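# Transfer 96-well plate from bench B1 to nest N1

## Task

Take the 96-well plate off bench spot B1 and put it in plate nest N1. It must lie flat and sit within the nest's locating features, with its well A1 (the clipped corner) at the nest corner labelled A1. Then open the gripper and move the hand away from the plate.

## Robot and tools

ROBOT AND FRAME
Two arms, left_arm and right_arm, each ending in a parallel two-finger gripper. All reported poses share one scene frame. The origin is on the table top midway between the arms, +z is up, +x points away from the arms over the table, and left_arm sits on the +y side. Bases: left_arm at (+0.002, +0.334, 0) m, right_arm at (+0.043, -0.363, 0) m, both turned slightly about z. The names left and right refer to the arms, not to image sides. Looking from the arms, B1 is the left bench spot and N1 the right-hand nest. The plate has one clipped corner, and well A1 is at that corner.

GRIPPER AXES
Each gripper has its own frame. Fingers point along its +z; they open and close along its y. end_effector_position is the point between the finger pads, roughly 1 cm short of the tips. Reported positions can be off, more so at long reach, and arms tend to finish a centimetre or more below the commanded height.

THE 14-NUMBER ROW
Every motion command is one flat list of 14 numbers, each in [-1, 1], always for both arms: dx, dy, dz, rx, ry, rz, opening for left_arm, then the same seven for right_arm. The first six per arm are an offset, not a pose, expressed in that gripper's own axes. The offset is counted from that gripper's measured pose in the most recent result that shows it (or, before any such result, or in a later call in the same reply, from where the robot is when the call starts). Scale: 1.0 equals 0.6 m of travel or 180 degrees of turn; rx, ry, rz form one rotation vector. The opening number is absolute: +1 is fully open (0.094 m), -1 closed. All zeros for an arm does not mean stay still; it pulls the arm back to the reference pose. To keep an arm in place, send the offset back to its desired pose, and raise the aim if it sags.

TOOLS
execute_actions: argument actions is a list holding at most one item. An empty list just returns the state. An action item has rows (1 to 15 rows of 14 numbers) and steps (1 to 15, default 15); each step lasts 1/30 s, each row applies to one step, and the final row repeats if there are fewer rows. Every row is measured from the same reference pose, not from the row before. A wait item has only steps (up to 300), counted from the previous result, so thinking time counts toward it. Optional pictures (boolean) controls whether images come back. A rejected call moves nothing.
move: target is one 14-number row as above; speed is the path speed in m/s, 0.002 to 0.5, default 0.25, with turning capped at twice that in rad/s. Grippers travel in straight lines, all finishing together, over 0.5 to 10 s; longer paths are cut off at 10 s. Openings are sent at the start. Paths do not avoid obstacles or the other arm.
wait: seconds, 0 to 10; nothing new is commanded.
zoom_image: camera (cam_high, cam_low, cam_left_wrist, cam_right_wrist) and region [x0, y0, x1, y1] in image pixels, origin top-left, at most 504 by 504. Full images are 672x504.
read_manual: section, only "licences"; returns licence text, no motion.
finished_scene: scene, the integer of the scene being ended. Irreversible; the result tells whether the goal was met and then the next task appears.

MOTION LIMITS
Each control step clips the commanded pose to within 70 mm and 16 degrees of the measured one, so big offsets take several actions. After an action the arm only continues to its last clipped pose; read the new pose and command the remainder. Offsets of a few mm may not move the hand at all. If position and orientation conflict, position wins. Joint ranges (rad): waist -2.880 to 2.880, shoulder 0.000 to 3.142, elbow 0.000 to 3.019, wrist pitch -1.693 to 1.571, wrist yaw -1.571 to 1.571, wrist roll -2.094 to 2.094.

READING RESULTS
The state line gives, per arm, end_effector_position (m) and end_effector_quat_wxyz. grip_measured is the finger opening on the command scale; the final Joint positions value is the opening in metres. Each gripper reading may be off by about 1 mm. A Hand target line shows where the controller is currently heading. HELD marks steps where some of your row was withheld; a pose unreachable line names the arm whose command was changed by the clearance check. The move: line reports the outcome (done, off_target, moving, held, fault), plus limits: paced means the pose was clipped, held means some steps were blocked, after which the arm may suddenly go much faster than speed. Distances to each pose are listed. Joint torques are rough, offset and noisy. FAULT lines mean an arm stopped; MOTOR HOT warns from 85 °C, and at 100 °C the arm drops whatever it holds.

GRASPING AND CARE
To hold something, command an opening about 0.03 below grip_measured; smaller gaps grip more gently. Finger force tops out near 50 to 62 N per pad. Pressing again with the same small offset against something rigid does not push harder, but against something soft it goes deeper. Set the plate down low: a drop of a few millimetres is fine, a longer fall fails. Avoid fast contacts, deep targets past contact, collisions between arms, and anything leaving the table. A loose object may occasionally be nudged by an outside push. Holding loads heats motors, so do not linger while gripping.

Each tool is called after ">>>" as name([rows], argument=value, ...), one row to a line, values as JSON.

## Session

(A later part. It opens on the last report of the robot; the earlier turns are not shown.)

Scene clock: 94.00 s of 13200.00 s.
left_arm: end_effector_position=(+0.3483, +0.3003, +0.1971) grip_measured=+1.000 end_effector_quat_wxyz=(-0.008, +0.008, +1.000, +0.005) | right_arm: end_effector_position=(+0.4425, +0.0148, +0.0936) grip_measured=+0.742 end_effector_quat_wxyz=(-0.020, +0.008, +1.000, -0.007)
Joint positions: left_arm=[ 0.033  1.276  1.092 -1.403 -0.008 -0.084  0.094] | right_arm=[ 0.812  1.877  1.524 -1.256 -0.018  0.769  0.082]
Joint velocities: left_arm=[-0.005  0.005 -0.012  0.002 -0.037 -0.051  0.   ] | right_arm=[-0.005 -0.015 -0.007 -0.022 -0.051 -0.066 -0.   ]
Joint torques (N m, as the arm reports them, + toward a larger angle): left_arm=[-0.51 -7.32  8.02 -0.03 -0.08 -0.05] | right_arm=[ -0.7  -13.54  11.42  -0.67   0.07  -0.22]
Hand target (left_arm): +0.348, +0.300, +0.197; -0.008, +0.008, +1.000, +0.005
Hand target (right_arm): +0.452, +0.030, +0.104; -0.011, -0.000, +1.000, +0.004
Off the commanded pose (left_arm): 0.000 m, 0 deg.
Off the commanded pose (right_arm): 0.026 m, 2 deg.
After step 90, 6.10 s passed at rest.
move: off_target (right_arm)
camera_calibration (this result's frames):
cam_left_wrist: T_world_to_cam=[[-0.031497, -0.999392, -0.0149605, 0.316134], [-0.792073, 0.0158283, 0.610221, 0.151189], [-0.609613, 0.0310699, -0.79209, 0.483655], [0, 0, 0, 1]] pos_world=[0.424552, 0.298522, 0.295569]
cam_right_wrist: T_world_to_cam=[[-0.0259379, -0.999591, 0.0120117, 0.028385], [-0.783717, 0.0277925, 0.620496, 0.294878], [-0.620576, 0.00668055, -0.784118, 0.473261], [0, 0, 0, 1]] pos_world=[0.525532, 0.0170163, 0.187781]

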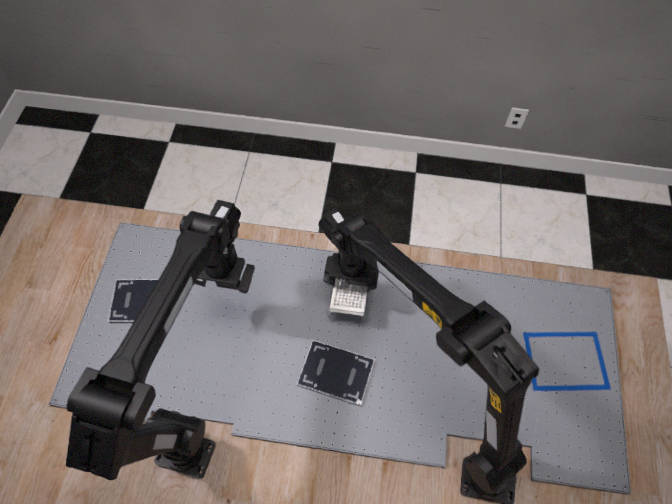

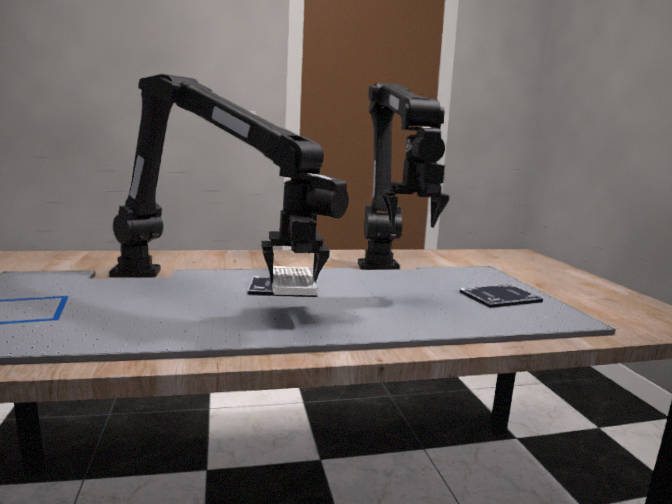

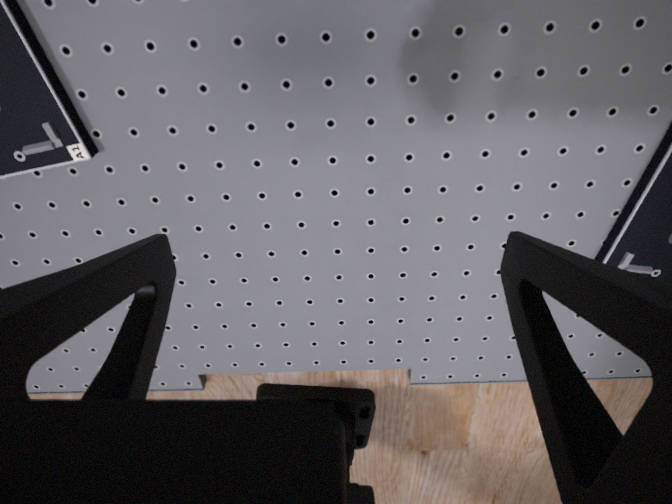

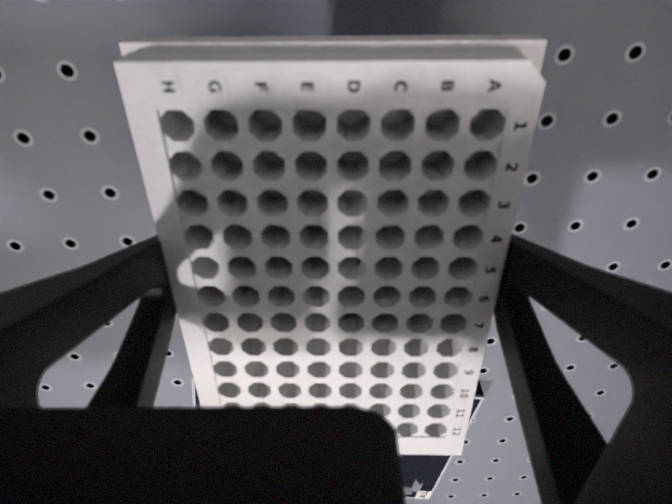

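>>> move(target=[0,0,0,0,0,0,1, 0,0,0.108,-0.009,-0.015,0,0.712], speed=0.05)

Scene clock: 100.63 s of 13200.00 s.
left_arm: end_effector_position=(+0.3483, +0.3003, +0.1971) grip_measured=+1.000 end_effector_quat_wxyz=(-0.008, +0.008, +1.000, +0.005) | right_arm: end_effector_position=(+0.4412, +0.0115, +0.0402) grip_measured=+0.742 end_effector_quat_wxyz=(+0.006, +0.007, +1.000, +0.012)
Joint positions: left_arm=[ 0.033  1.276  1.092 -1.403 -0.008 -0.084  0.094] | right_arm=[ 0.812  1.89   1.391 -1.047 -0.009  0.767  0.082]
Joint velocities: left_arm=[ 0.005 -0.024 -0.002 -0.007 -0.007 -0.022  0.   ] | right_arm=[-0.015 -0.005 -0.002  0.017  0.037 -0.037  0.   ]
Joint torques (N m, as the arm reports them, + toward a larger angle): left_arm=[-0.46 -7.32  8.03 -0.04 -0.08 -0.05] | right_arm=[ -0.5  -13.41   7.13   0.57   0.32  -0.05]
Hand target (left_arm): +0.348, +0.300, +0.197; -0.008, +0.008, +1.000, +0.005
Hand target (right_arm): +0.439, +0.013, +0.029; +0.003, +0.008, +1.000, +0.007
Off the commanded pose (left_arm): 0.000 m, 0 deg.
Off the commanded pose (right_arm): 0.012 m, 1 deg.
After step 90, 1.97 s passed at rest.
move: off_target (right_arm)
camera_calibration (this result's frames):
cam_left_wrist: T_world_to_cam=[[-0.031497, -0.999392, -0.0149605, 0.316134], [-0.792073, 0.0158283, 0.610221, 0.151189], [-0.609613, 0.0310699, -0.79209, 0.483655], [0, 0, 0, 1]] pos_world=[0.424552, 0.298522, 0.295569]
cam_right_wrist: T_world_to_cam=[[-0.023611, -0.999385, -0.0259147, 0.0261887], [-0.814931, 0.0042253, 0.579542, 0.342758], [-0.579076, 0.0348023, -0.81453, 0.413184], [0, 0, 0, 1]] pos_world=[0.519208, 0.0103446, 0.138587]

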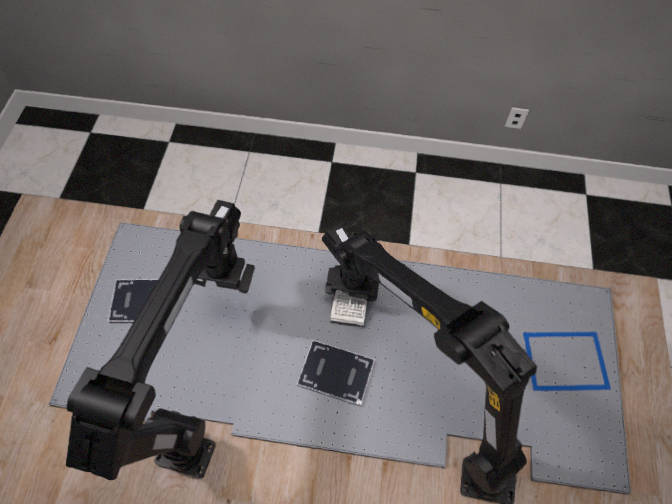

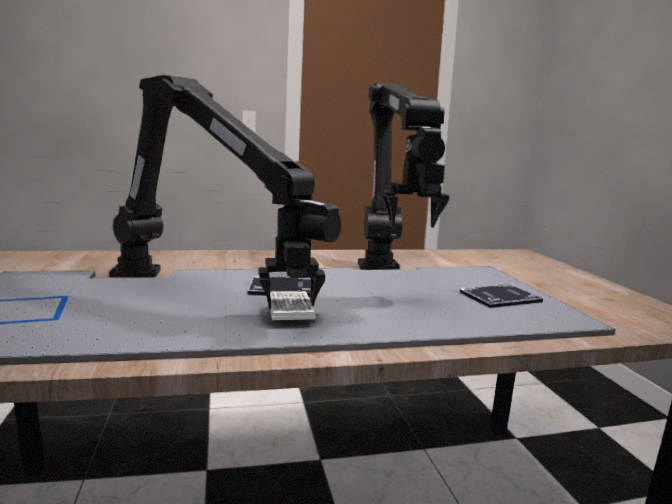

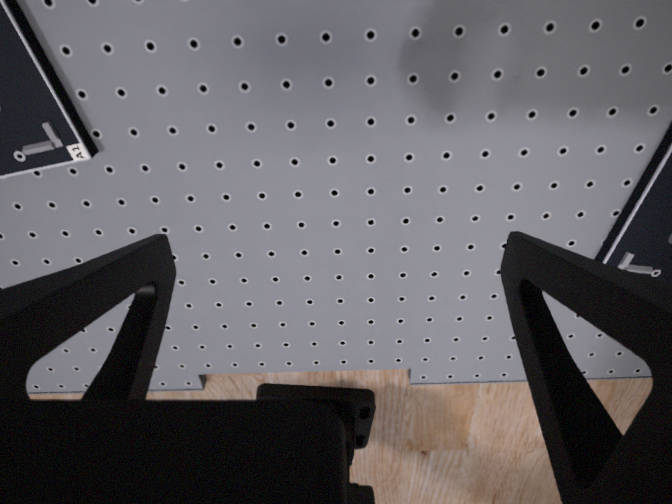

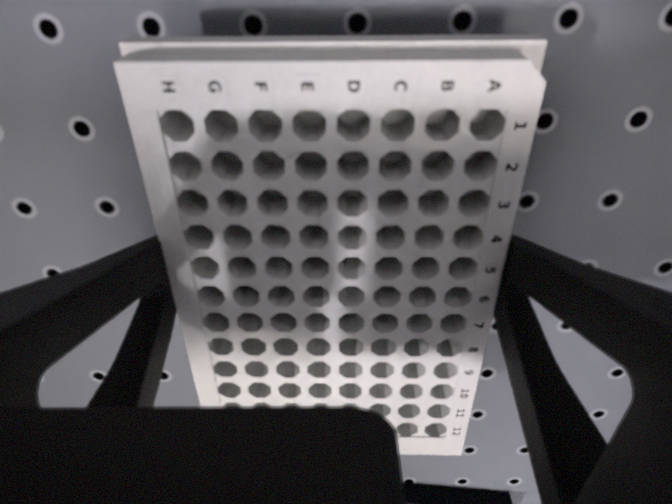

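Descend to ~0.022 (command 0.012).

>>> move(target=[0,0,0,0,0,0,1, 0,0,0.047,0,0,0,0.712], speed=0.015)

Scene clock: 103.97 s of 13200.00 s.
left_arm: end_effector_position=(+0.3483, +0.3003, +0.1971) grip_measured=+1.000 end_effector_quat_wxyz=(-0.008, +0.008, +1.000, +0.005) | right_arm: end_effector_position=(+0.4426, +0.0128, +0.0255) grip_measured=+0.742 end_effector_quat_wxyz=(+0.011, +0.007, +1.000, +0.017)
Joint positions: left_arm=[ 0.033  1.276  1.092 -1.403 -0.008 -0.084  0.094] | right_arm=[ 0.812  1.905  1.37  -0.997 -0.009  0.767  0.082]
Joint velocities: left_arm=[-0.005 -0.015  0.002  0.002 -0.037 -0.007  0.   ] | right_arm=[-0.005  0.005  0.002  0.007 -0.037  0.022  0.001]
Joint torques (N m, as the arm reports them, + toward a larger angle): left_arm=[-0.43 -7.34  8.03 -0.04 -0.08 -0.04] | right_arm=[ -0.83 -12.85   6.82   0.62   0.19  -0.12]
Hand target (left_arm): +0.348, +0.300, +0.197; -0.008, +0.008, +1.000, +0.005
Hand target (right_arm): +0.441, +0.012, +0.012; +0.006, +0.007, +1.000, +0.012
Off the commanded pose (left_arm): 0.000 m, 0 deg.
Off the commanded pose (right_arm): 0.014 m, 1 deg.
move: off_target (right_arm)
camera_calibration (this result's frames):
cam_left_wrist: T_world_to_cam=[[-0.031497, -0.999392, -0.0149605, 0.316134], [-0.792073, 0.0158283, 0.610221, 0.151189], [-0.609613, 0.0310699, -0.79209, 0.483655], [0, 0, 0, 1]] pos_world=[0.424552, 0.298522, 0.295569]
cam_right_wrist: T_world_to_cam=[[-0.0232831, -0.999078, -0.0360638, 0.0272731], [-0.821018, -0.00147435, 0.570901, 0.35537], [-0.570427, 0.0429014, -0.820227, 0.39825], [0, 0, 0, 1]] pos_world=[0.519573, 0.0106864, 0.124758]

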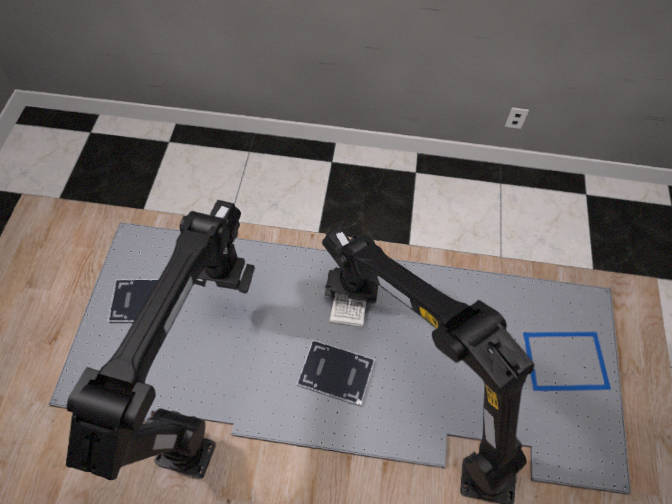

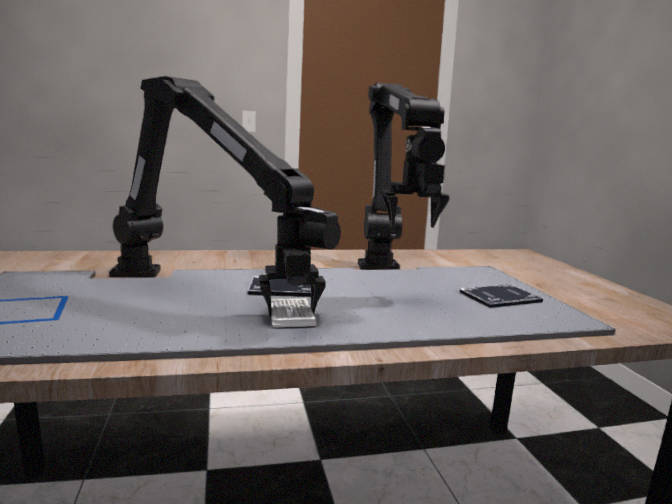

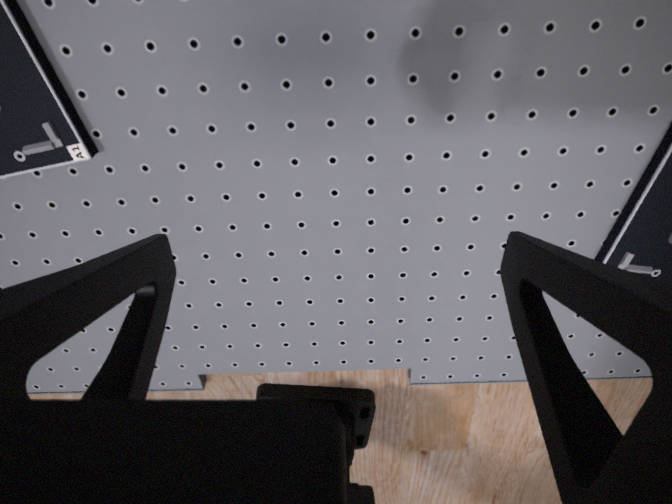

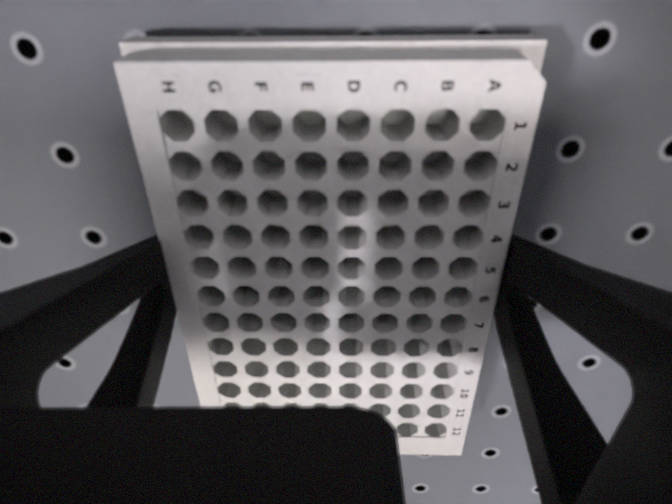

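Still a few mm up (shadow). A bit lower, keeping tilt.

>>> move(target=[0,0,0,0,0,0,1, 0,0,0.028,0.003,0.003,0,0.712], speed=0.01)

Scene clock: 108.00 s of 13200.00 s.
left_arm: end_effector_position=(+0.3483, +0.3003, +0.1971) grip_measured=+1.000 end_effector_quat_wxyz=(-0.008, +0.008, +1.000, +0.005) | right_arm: end_effector_position=(+0.4431, +0.0134, +0.0216) grip_measured=+0.742 end_effector_quat_wxyz=(+0.011, +0.007, +1.000, +0.017)
Joint positions: left_arm=[ 0.033  1.276  1.092 -1.403 -0.008 -0.084  0.094] | right_arm=[ 0.812  1.913  1.37  -0.99  -0.009  0.767  0.082]
Joint velocities: left_arm=[-0.005 -0.015  0.002 -0.007  0.051 -0.081  0.   ] | right_arm=[-0.005 -0.005 -0.022  0.027  0.066  0.037 -0.001]
Joint torques (N m, as the arm reports them, + toward a larger angle): left_arm=[-0.44 -7.32  8.02 -0.03 -0.08 -0.04] | right_arm=[ -0.67 -13.58   7.17   0.64   0.19  -0.11]
Hand target (left_arm): +0.348, +0.300, +0.197; -0.008, +0.008, +1.000, +0.005
Hand target (right_arm): +0.443, +0.013, +0.009; +0.006, +0.007, +1.000, +0.012
Off the commanded pose (left_arm): 0.000 m, 0 deg.
Off the commanded pose (right_arm): 0.013 m, 1 deg.
move: off_target (right_arm)
camera_calibration (this result's frames):
cam_left_wrist: T_world_to_cam=[[-0.031497, -0.999392, -0.0149605, 0.316134], [-0.792073, 0.0158283, 0.610221, 0.151189], [-0.609613, 0.0310699, -0.79209, 0.483655], [0, 0, 0, 1]] pos_world=[0.424552, 0.298522, 0.295569]
cam_right_wrist: T_world_to_cam=[[-0.0233129, -0.999106, -0.0352628, 0.0276704], [-0.820541, -0.0010275, 0.571587, 0.357865], [-0.571112, 0.04226, -0.819783, 0.395605], [0, 0, 0, 1]] pos_world=[0.520223, 0.0112951, 0.120735]

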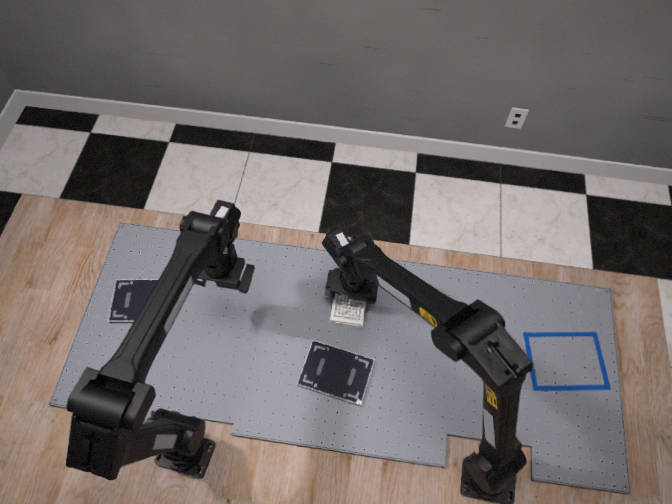

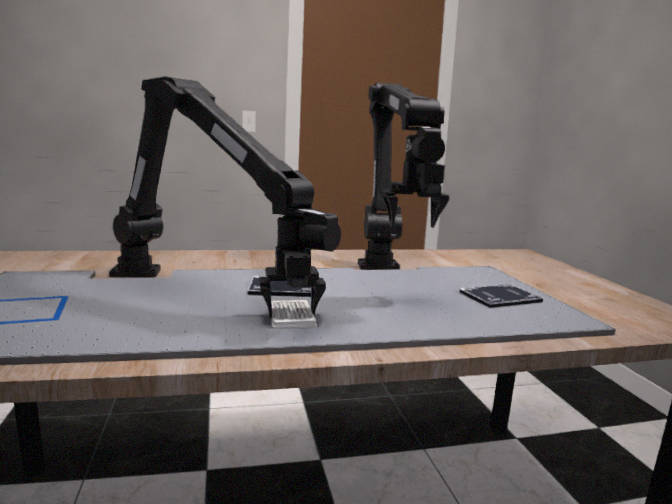

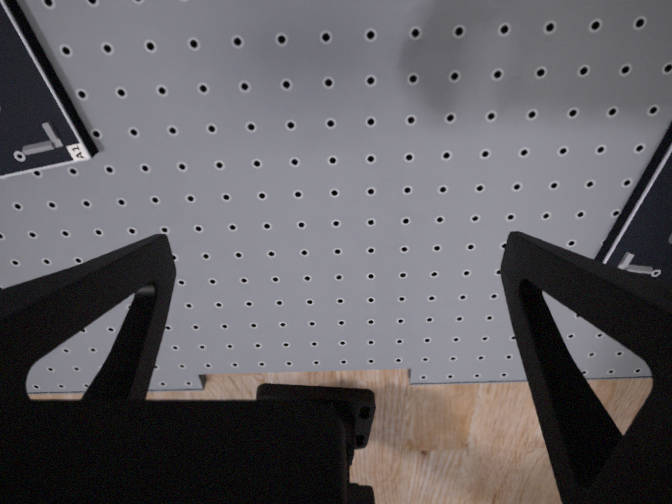

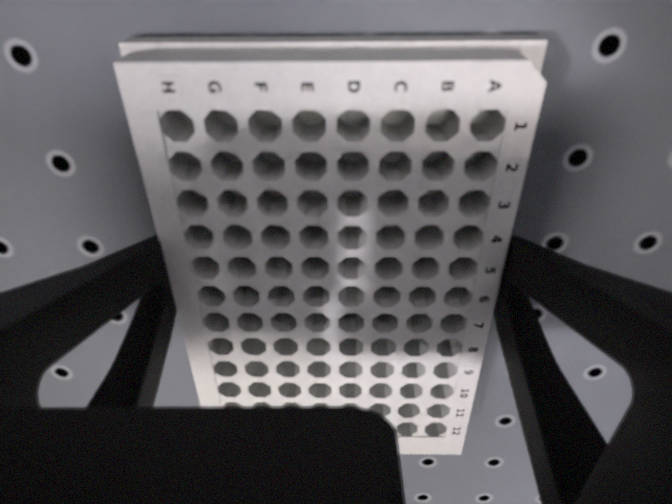

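>>> execute_actions([
  {"rows":[[0,0,0,0,0,0,1, 0,0,0,0,0,0,0.76],[0,0,0,0,0,0,1, 0,0,0,0,0,0,0.8],[0,0,0,0,0,0,1, 0,0,0,0,0,0,0.85],[0,0,0,0,0,0,1, 0,0,0,0,0,0,0.9],[0,0,0,0,0,0,1, 0,0,0,0,0,0,1],[0,0,0,0,0,0,1, 0,0,0,0,0,0,1],[0,0,0,0,0,0,1, -0.005,0.005,-0.005,-0.002,-0.002,0,1],[0,0,0,0,0,0,1, -0.011,0.010,-0.011,-0.0044,-0.0047,0,1],[0,0,0,0,0,0,1, -0.016,0.015,-0.016,-0.0066,-0.007,0,1],[0,0,0,0,0,0,1, -0.021,0.020,-0.022,-0.0088,-0.0094,0,1],[0,0,0,0,0,0,1, -0.0267,0.025,-0.027,-0.011,-0.0117,0,1]],"steps":15},
], pictures=false)

>>> execute_actions([
  {"rows":[[0,0,0,0,0,0,1, -0.0267,0.025,-0.031,-0.011,-0.0117,0,1],[0,0,0,0,0,0,1, -0.0267,0.025,-0.035,-0.011,-0.0117,0,1],[0,0,0,0,0,0,1, -0.0267,0.025,-0.04,-0.011,-0.0117,0,1],[0,0,0,0,0,0,1, -0.0267,0.025,-0.045,-0.011,-0.0117,0,1],[0,0,0,0,0,0,1, -0.0267,0.025,-0.05,-0.011,-0.0117,0,1],[0,0,0,0,0,0,1, -0.0267,0.025,-0.055,-0.011,-0.0117,0,1],[0,0,0,0,0,0,1, -0.0267,0.025,-0.06,-0.011,-0.0117,0,1],[0,0,0,0,0,0,1, -0.0267,0.025,-0.065,-0.011,-0.0117,0,1],[0,0,0,0,0,0,1, -0.0267,0.025,-0.07,-0.011,-0.0117,0,1],[0,0,0,0,0,0,1, -0.0267,0.025,-0.075,-0.011,-0.0117,0,1],[0,0,0,0,0,0,1, -0.0267,0.025,-0.08,-0.011,-0.0117,0,1],[0,0,0,0,0,0,1, -0.0267,0.025,-0.085,-0.011,-0.0117,0,1],[0,0,0,0,0,0,1, -0.0267,0.025,-0.09,-0.011,-0.0117,0,1]],"steps":15},
])

Scene clock: 122.20 s of 13200.00 s.
left_arm: end_effector_position=(+0.3483, +0.3003, +0.1971) grip_measured=+1.000 end_effector_quat_wxyz=(-0.008, +0.008, +1.000, +0.005) | right_arm: end_effector_position=(+0.4431, +0.0134, +0.0216) grip_measured=+1.000 end_effector_quat_wxyz=(+0.011, +0.007, +1.000, +0.017)
Joint positions: left_arm=[ 0.033  1.276  1.092 -1.403 -0.008 -0.084  0.094] | right_arm=[ 0.812  1.913  1.37  -0.99  -0.009  0.767  0.094]
Joint velocities: left_arm=[-0.015 -0.005 -0.017 -0.017  0.051  0.022  0.   ] | right_arm=[-0.005 -0.005  0.012  0.012  0.022  0.007  0.   ]
Joint torques (N m, as the arm reports them, + toward a larger angle): left_arm=[-0.44 -7.29  8.02 -0.03 -0.08 -0.05] | right_arm=[ -0.7  -14.83  10.31   0.06   0.21  -0.12]
Hand target (left_arm): +0.348, +0.300, +0.197; -0.008, +0.008, +1.000, +0.005
Hand target (right_arm): +0.458, +0.027, +0.039; +0.029, +0.007, +0.999, +0.034
Off the commanded pose (left_arm): 0.000 m, 0 deg.
Off the commanded pose (right_arm): 0.027 m, 3 deg.
Steps of this call (steps 1 to 90: nothing new was sent; then 10.70 s passed at rest; steps 91 to 105: all 15 steps of this action). Readings (end_effector_position):
91: left_arm (+0.3483, +0.3003, +0.1971) | right_arm (+0.4431, +0.0134, +0.0216)
92: left_arm (+0.3483, +0.3003, +0.1971) | right_arm (+0.4431, +0.0134, +0.0216)
94: left_arm (+0.3483, +0.3003, +0.1971) | right_arm (+0.4431, +0.0134, +0.0216)
98: left_arm (+0.3483, +0.3003, +0.1971) | right_arm (+0.4431, +0.0134, +0.0216)
105: the state above

Scene clock: 122.70 s of 13200.00 s.
left_arm: end_effector_position=(+0.3483, +0.3003, +0.1971) grip_measured=+1.000 end_effector_quat_wxyz=(-0.008, +0.008, +1.000, +0.005) | right_arm: end_effector_position=(+0.4392, +0.0097, +0.0400) grip_measured=+1.000 end_effector_quat_wxyz=(+0.002, +0.007, +1.000, +0.009)
Joint positions: left_arm=[ 0.033  1.276  1.092 -1.403 -0.008 -0.084  0.094] | right_arm=[ 0.812  1.889  1.389 -1.055 -0.009  0.767  0.094]
Joint velocities: left_arm=[-0.015 -0.024 -0.007 -0.002 -0.037 -0.022  0.   ] | right_arm=[-0.005 -0.142  0.095 -0.085  0.007 -0.081  0.   ]
Joint torques (N m, as the arm reports them, + toward a larger angle): left_arm=[-0.46 -7.3   8.02 -0.03 -0.08 -0.05] | right_arm=[ -0.77 -16.36  10.86  -0.47   0.21  -0.12]
Hand target (left_arm): +0.348, +0.300, +0.197; -0.008, +0.008, +1.000, +0.005
Hand target (right_arm): +0.457, +0.025, +0.077; +0.029, +0.007, +0.999, +0.034
Off the commanded pose (left_arm): 0.000 m, 0 deg.
Off the commanded pose (right_arm): 0.044 m, 4 deg.
Steps of this call (steps 1 to 15: all 15 steps of this action). Readings (end_effector_position):
1: left_arm (+0.3483, +0.3003, +0.1971) | right_arm (+0.4431, +0.0134, +0.0216)
2: left_arm (+0.3483, +0.3003, +0.1971) | right_arm (+0.4431, +0.0134, +0.0216)
4: left_arm (+0.3483, +0.3003, +0.1971) | right_arm (+0.4427, +0.0129, +0.0215)
8: left_arm (+0.3483, +0.3003, +0.1971) | right_arm (+0.4400, +0.0104, +0.0229)
15: the state above
camera_calibration (this result's frames):
cam_left_wrist: T_world_to_cam=[[-0.031497, -0.999392, -0.0149605, 0.316134], [-0.792073, 0.0158283, 0.610221, 0.151189], [-0.609613, 0.0310699, -0.79209, 0.483655], [0, 0, 0, 1]] pos_world=[0.424552, 0.298522, 0.295569]
cam_right_wrist: T_world_to_cam=[[-0.0237628, -0.999527, -0.0195018, 0.0241413], [-0.81104, 0.00786896, 0.584937, 0.339323], [-0.584507, 0.0297165, -0.810844, 0.414285], [0, 0, 0, 1]] pos_world=[0.517931, 0.00914866, 0.137909]

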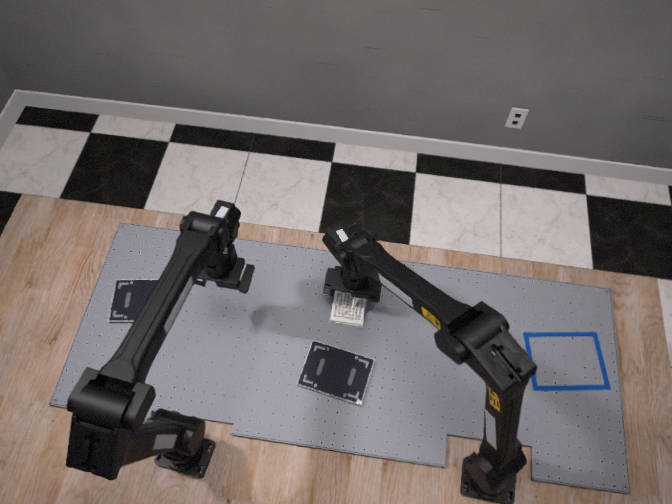

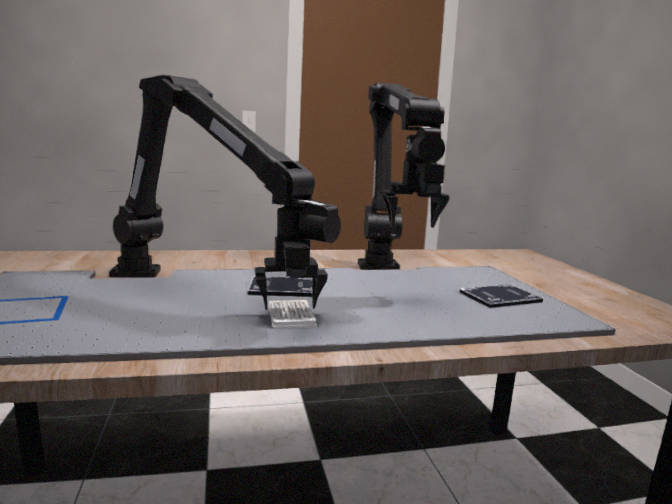

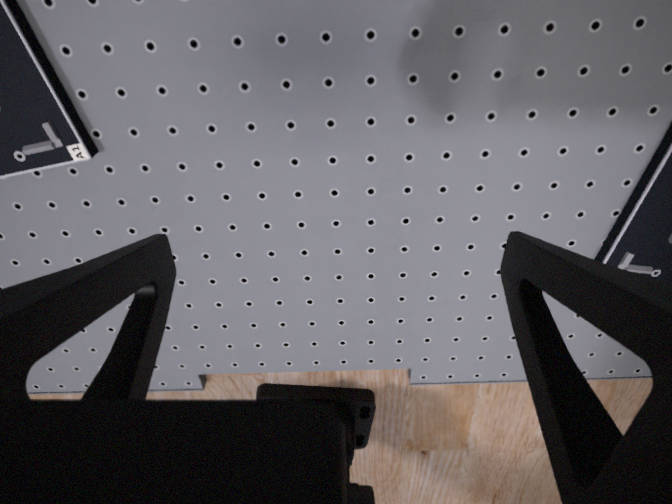

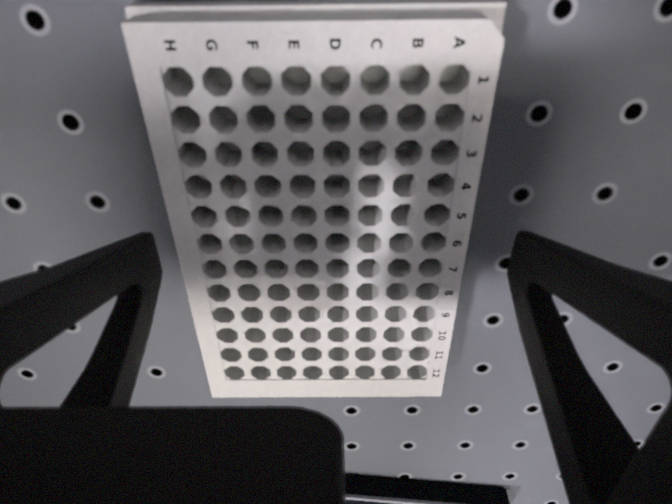

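>>> move(target=[-0.155,-0.485,0.21,0.003,-0.005,0,1, 0.15,-0.567,-0.233,0,0,0,1], speed=0.15)

Scene clock: 134.33 s of 13200.00 s.
left_arm: end_effector_position=(+0.4167, +0.0228, +0.0574) grip_measured=+1.000 end_effector_quat_wxyz=(-0.016, +0.012, +1.000, +0.017) | right_arm: end_effector_position=(+0.3500, -0.3281, +0.1764) grip_measured=+1.000 end_effector_quat_wxyz=(+0.009, +0.009, +1.000, +0.010)
Joint positions: left_arm=[-0.513  1.846  1.375 -1.146 -0.008 -0.621  0.094] | right_arm=[ 0.164  1.154  0.938 -1.333 -0.017  0.123  0.094]
Joint velocities: left_arm=[-0.005 -0.005 -0.007  0.007 -0.022  0.022  0.   ] | right_arm=[-0.005 -0.005  0.002  0.002  0.022 -0.066  0.   ]
Joint torques (N m, as the arm reports them, + toward a larger angle): left_arm=[ -0.35 -13.54  11.02   0.14  -0.22  -0.12] | right_arm=[-1.33 -6.23  7.6  -0.58 -0.02 -0.17]
Hand target (left_arm): +0.434, +0.009, +0.070; +0.004, +0.008, +1.000, +0.004
Hand target (right_arm): +0.345, -0.330, +0.176; +0.004, +0.007, +1.000, +0.011
Off the commanded pose (left_arm): 0.025 m, 3 deg.
Off the commanded pose (right_arm): 0.008 m, 1 deg.
After step 90, 5.57 s passed at rest.
move: off_target (left_arm)
camera_calibration (this result's frames):
cam_left_wrist: T_world_to_cam=[[-0.0409629, -0.998397, -0.039054, 0.044084], [-0.781125, 0.00762687, 0.624328, 0.289902], [-0.623029, 0.0560803, -0.780186, 0.42765], [0, 0, 0, 1]] pos_world=[0.494694, 0.0178195, 0.154374]
cam_right_wrist: T_world_to_cam=[[-0.0272943, -0.999388, -0.0218733, -0.31125], [-0.819133, 0.00981891, 0.57352, 0.195285], [-0.572954, 0.033571, -0.8189, 0.481428], [0, 0, 0, 1]] pos_world=[0.427305, -0.329139, 0.275433]

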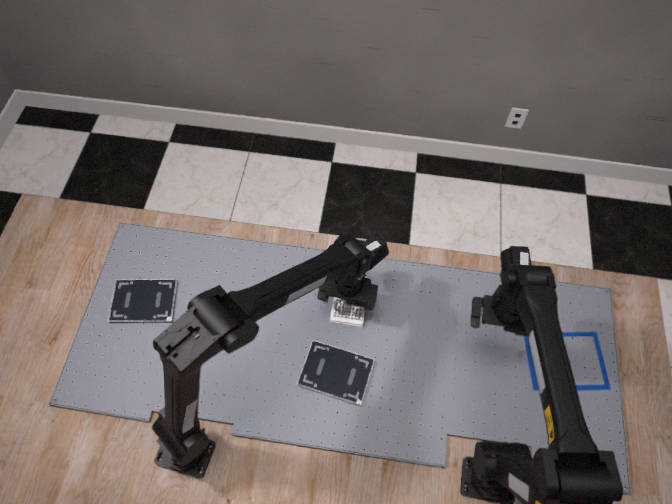

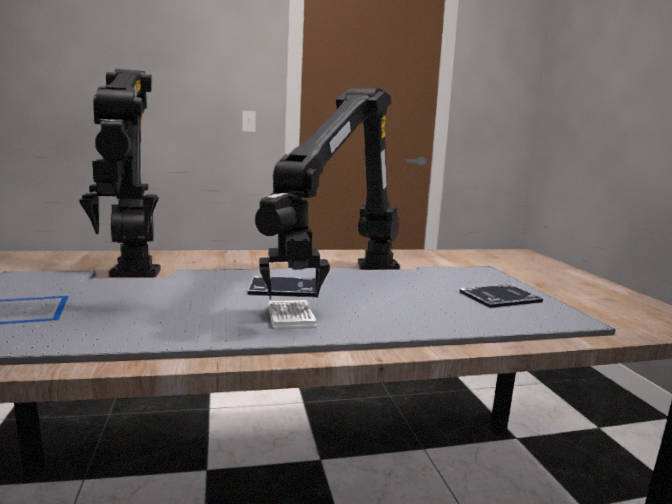

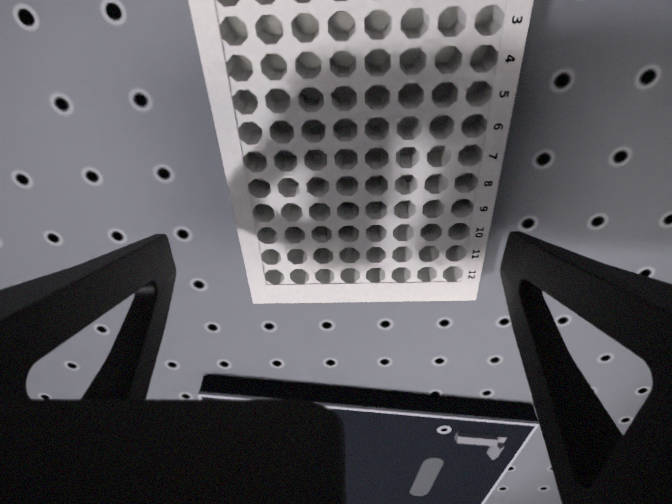

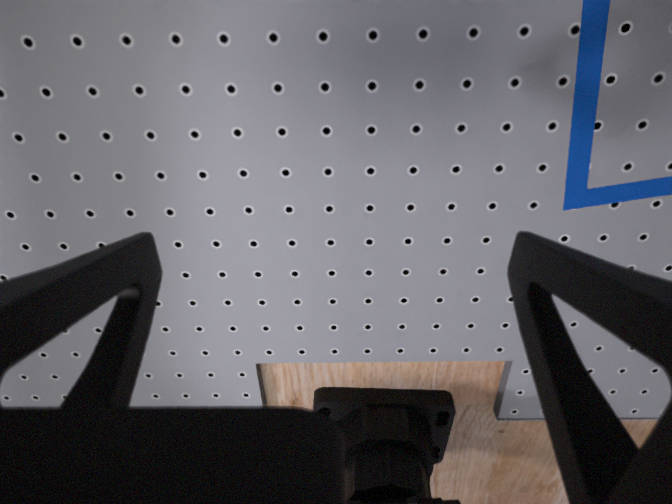

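>>> move(target=[-0.062,-0.042,-0.023,0.019,-0.023,0,1, 0,0,0,0,0,0,1], speed=0.04)

Scene clock: 139.70 s of 13200.00 s.
left_arm: end_effector_position=(+0.4343, +0.0089, +0.0608) grip_measured=+1.000 end_effector_quat_wxyz=(+0.003, +0.012, +1.000, +0.001) | right_arm: end_effector_position=(+0.3500, -0.3281, +0.1764) grip_measured=+1.000 end_effector_quat_wxyz=(+0.009, +0.008, +1.000, +0.010)
Joint positions: left_arm=[-0.513  1.866  1.415 -1.117 -0.005 -0.622  0.094] | right_arm=[ 0.164  1.154  0.938 -1.333 -0.017  0.121  0.094]
Joint velocities: left_arm=[-0.005 -0.015 -0.012  0.002  0.037 -0.051  0.   ] | right_arm=[-0.005 -0.005  0.012  0.007 -0.022  0.007  0.   ]
Joint torques (N m, as the arm reports them, + toward a larger angle): left_arm=[ -0.11 -13.49  11.14   0.32   0.06  -0.01] | right_arm=[-0.78 -5.48  8.05 -0.01  0.13 -0.09]
Hand target (left_arm): +0.453, -0.003, +0.070; +0.019, +0.012, +1.000, -0.013
Hand target (right_arm): +0.350, -0.328, +0.176; +0.009, +0.009, +1.000, +0.010
Off the commanded pose (left_arm): 0.025 m, 3 deg.
Off the commanded pose (right_arm): 0.000 m, 0 deg.
After step 90, 0.90 s passed at rest.
move: off_target (left_arm)
camera_calibration (this result's frames):
cam_left_wrist: T_world_to_cam=[[-0.0392373, -0.999195, -0.00835108, 0.0284675], [-0.804168, 0.0266159, 0.593806, 0.313292], [-0.593106, 0.030015, -0.804565, 0.430764], [0, 0, 0, 1]] pos_world=[0.508545, 0.0071766, 0.16078]
cam_right_wrist: T_world_to_cam=[[-0.0246254, -0.999459, -0.0218238, -0.312216], [-0.819186, 0.00766148, 0.573477, 0.194604], [-0.572999, 0.0319999, -0.818931, 0.480934], [0, 0, 0, 1]] pos_world=[0.427303, -0.328928, 0.275437]

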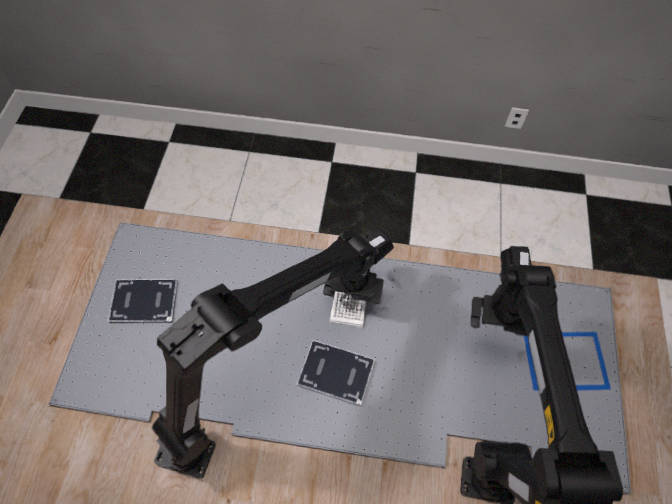

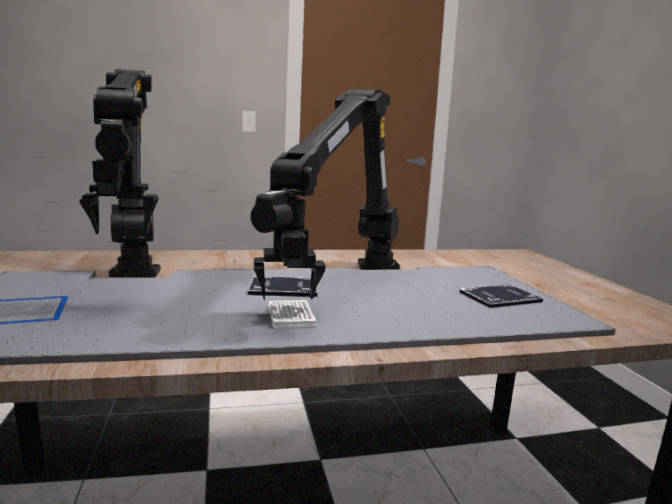

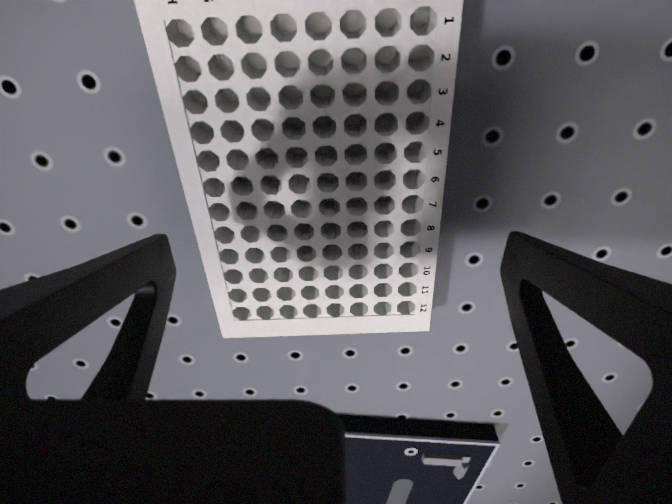

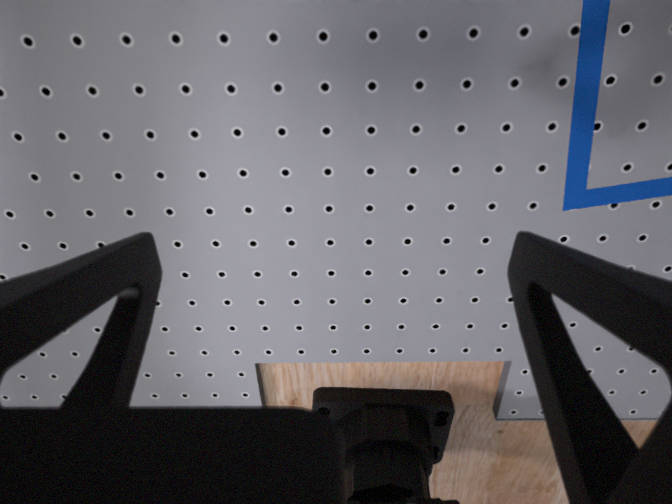

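>>> move(target=[-0.004,0.018,0.04,0,0,-0.014,1, 0,0,0,0,0,0,1], speed=0.03)

Scene clock: 148.40 s of 13200.00 s.
left_arm: end_effector_position=(+0.4360, +0.0155, +0.0469) grip_measured=+1.000 end_effector_quat_wxyz=(+0.007, -0.002, +1.000, -0.002) | right_arm: end_effector_position=(+0.3500, -0.3281, +0.1764) grip_measured=+1.000 end_effector_quat_wxyz=(+0.009, +0.008, +1.000, +0.010)
Joint positions: left_arm=[-0.501  1.87   1.381 -1.068 -0.005 -0.637  0.094] | right_arm=[ 0.164  1.154  0.938 -1.333 -0.017  0.121  0.094]
Joint velocities: left_arm=[-0.005 -0.005 -0.012  0.012  0.007 -0.066  0.   ] | right_arm=[ 0.005 -0.005  0.007 -0.002  0.007 -0.037  0.   ]
Joint torques (N m, as the arm reports them, + toward a larger angle): left_arm=[  0.15 -13.83   6.78   0.43  -0.11  -0.12] | right_arm=[-0.8  -5.63  8.1  -0.02  0.12 -0.11]
Hand target (left_arm): +0.437, +0.019, +0.037; +0.003, -0.010, +1.000, +0.001
Hand target (right_arm): +0.350, -0.328, +0.176; +0.009, +0.008, +1.000, +0.010
Off the commanded pose (left_arm): 0.011 m, 1 deg.
Off the commanded pose (right_arm): 0.000 m, 0 deg.
After step 90, 4.50 s passed at rest.
move: off_target (left_arm)
camera_calibration (this result's frames):
cam_left_wrist: T_world_to_cam=[[-0.0121194, -0.999924, -0.00227565, 0.022977], [-0.809519, 0.00847568, 0.587032, 0.32571], [-0.586968, 0.00895667, -0.809561, 0.418295], [0, 0, 0, 1]] pos_world=[0.509473, 0.0164681, 0.147485]
cam_right_wrist: T_world_to_cam=[[-0.0246254, -0.999459, -0.0218238, -0.312216], [-0.819186, 0.00766148, 0.573477, 0.194604], [-0.572999, 0.0319999, -0.818931, 0.480934], [0, 0, 0, 1]] pos_world=[0.427303, -0.328928, 0.275437]

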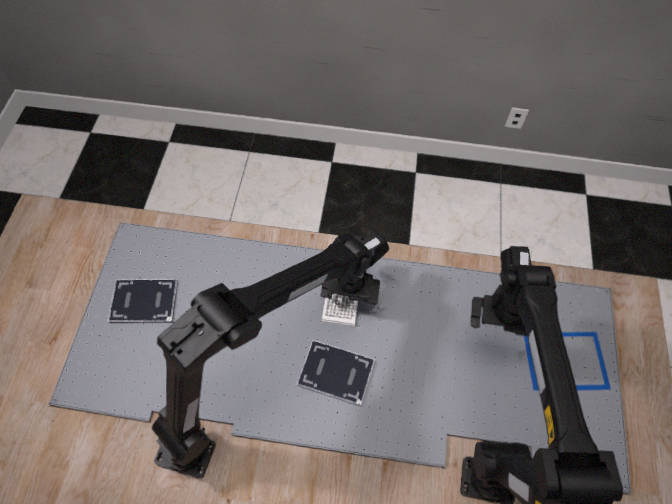

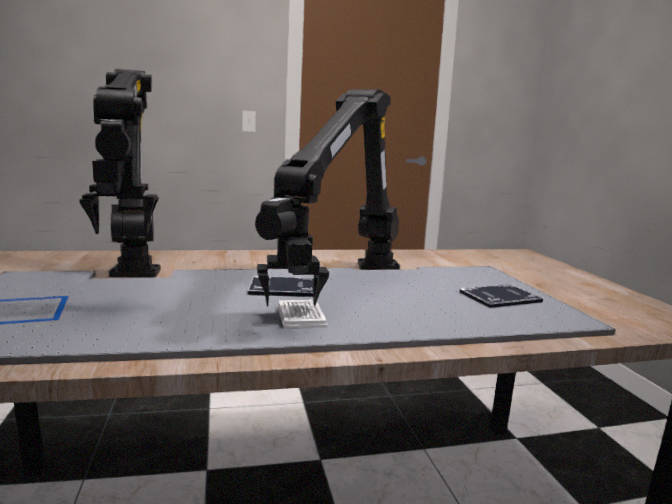

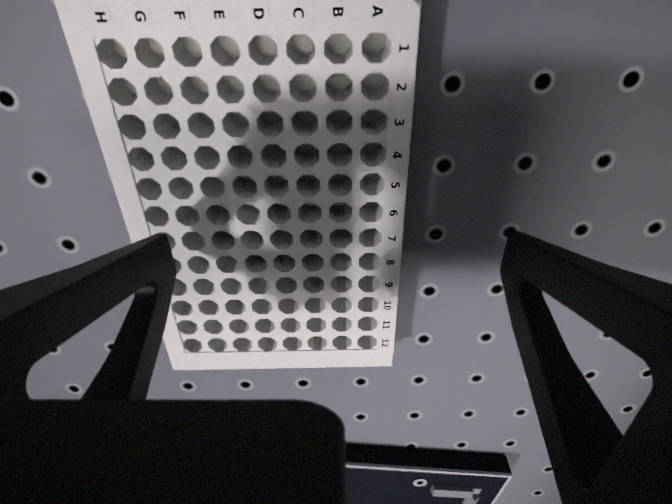

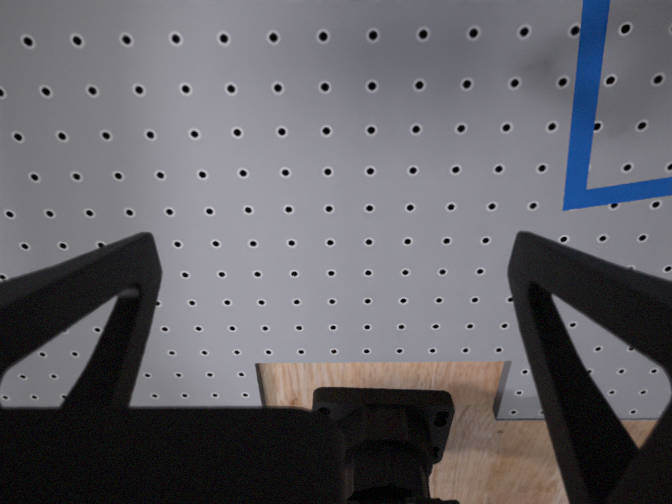

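>>> move(target=[-0.004,0.043,0,0,0,-0.006,1, 0,0,0,0,0,0,1], speed=0.03)

Scene clock: 155.90 s of 13200.00 s.
left_arm: end_effector_position=(+0.4358, +0.0395, +0.0397) grip_measured=+1.000 end_effector_quat_wxyz=(-0.002, -0.013, +1.000, +0.005) | right_arm: end_effector_position=(+0.3500, -0.3281, +0.1764) grip_measured=+1.000 end_effector_quat_wxyz=(+0.009, +0.008, +1.000, +0.010)
Joint positions: left_arm=[-0.464  1.86   1.344 -1.064 -0.005 -0.623  0.094] | right_arm=[ 0.164  1.154  0.938 -1.333 -0.017  0.121  0.094]
Joint velocities: left_arm=[-0.005  0.005 -0.002 -0.012  0.022 -0.037  0.   ] | right_arm=[-0.015 -0.005 -0.027 -0.012 -0.066 -0.037  0.   ]
Joint torques (N m, as the arm reports them, + toward a larger angle): left_arm=[  0.19 -15.65   6.6    0.35  -0.07   0.04] | right_arm=[-0.79 -5.58  8.06 -0.03  0.13 -0.12]
Hand target (left_arm): +0.439, +0.041, +0.047; +0.006, -0.011, +1.000, -0.002
Hand target (right_arm): +0.350, -0.328, +0.176; +0.009, +0.008, +1.000, +0.010
Off the commanded pose (left_arm): 0.008 m, 1 deg.
Off the commanded pose (right_arm): 0.000 m, 0 deg.
After step 90, 3.30 s passed at rest.
move: done
camera_calibration (this result's frames):
cam_left_wrist: T_world_to_cam=[[0.0106045, -0.999827, -0.0153102, 0.0375452], [-0.79846, -0.0176839, 0.601788, 0.325171], [-0.601955, 0.00584289, -0.798509, 0.418402], [0, 0, 0, 1]] pos_world=[0.511097, 0.0408443, 0.138989]
cam_right_wrist: T_world_to_cam=[[-0.0246254, -0.999459, -0.0218238, -0.312216], [-0.819186, 0.00766148, 0.573477, 0.194604], [-0.572999, 0.0319999, -0.818931, 0.480934], [0, 0, 0, 1]] pos_world=[0.427303, -0.328928, 0.275437]

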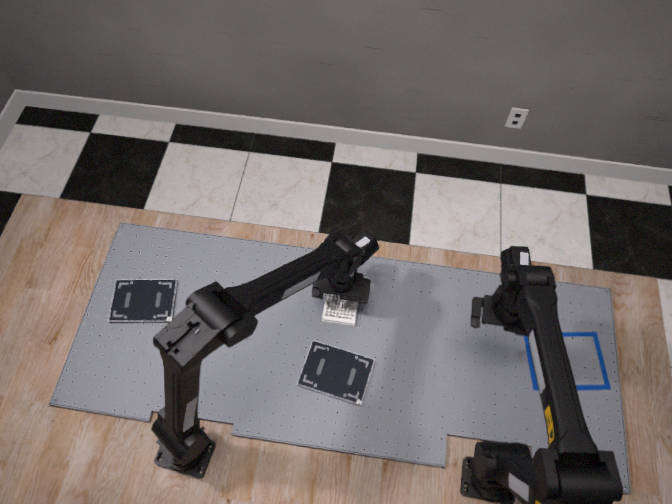

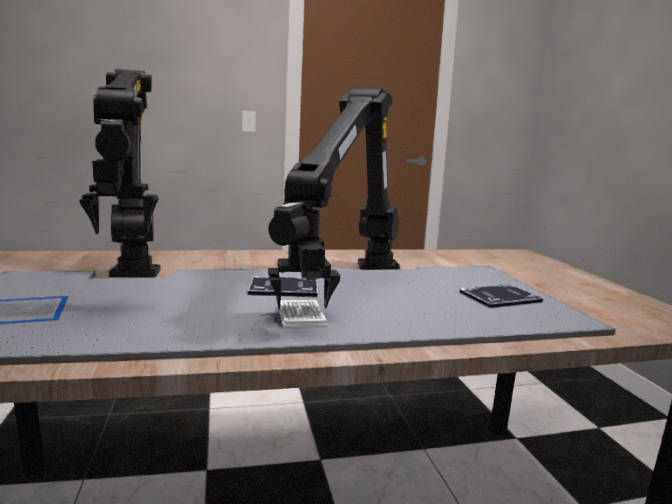

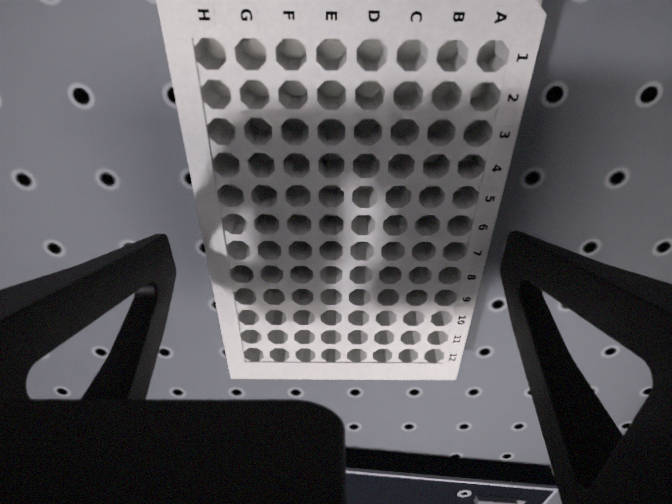

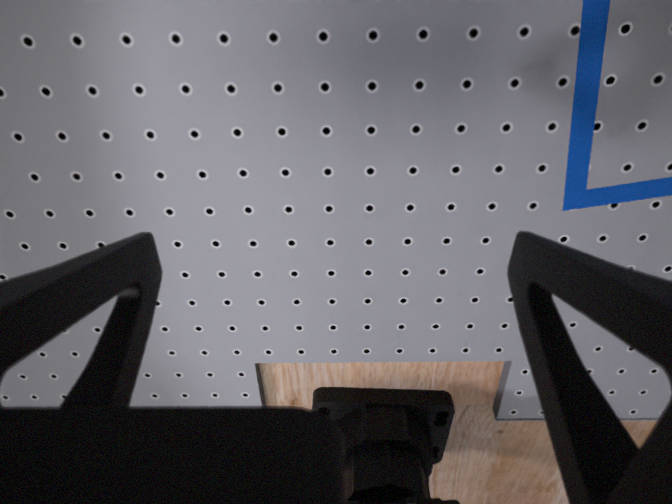

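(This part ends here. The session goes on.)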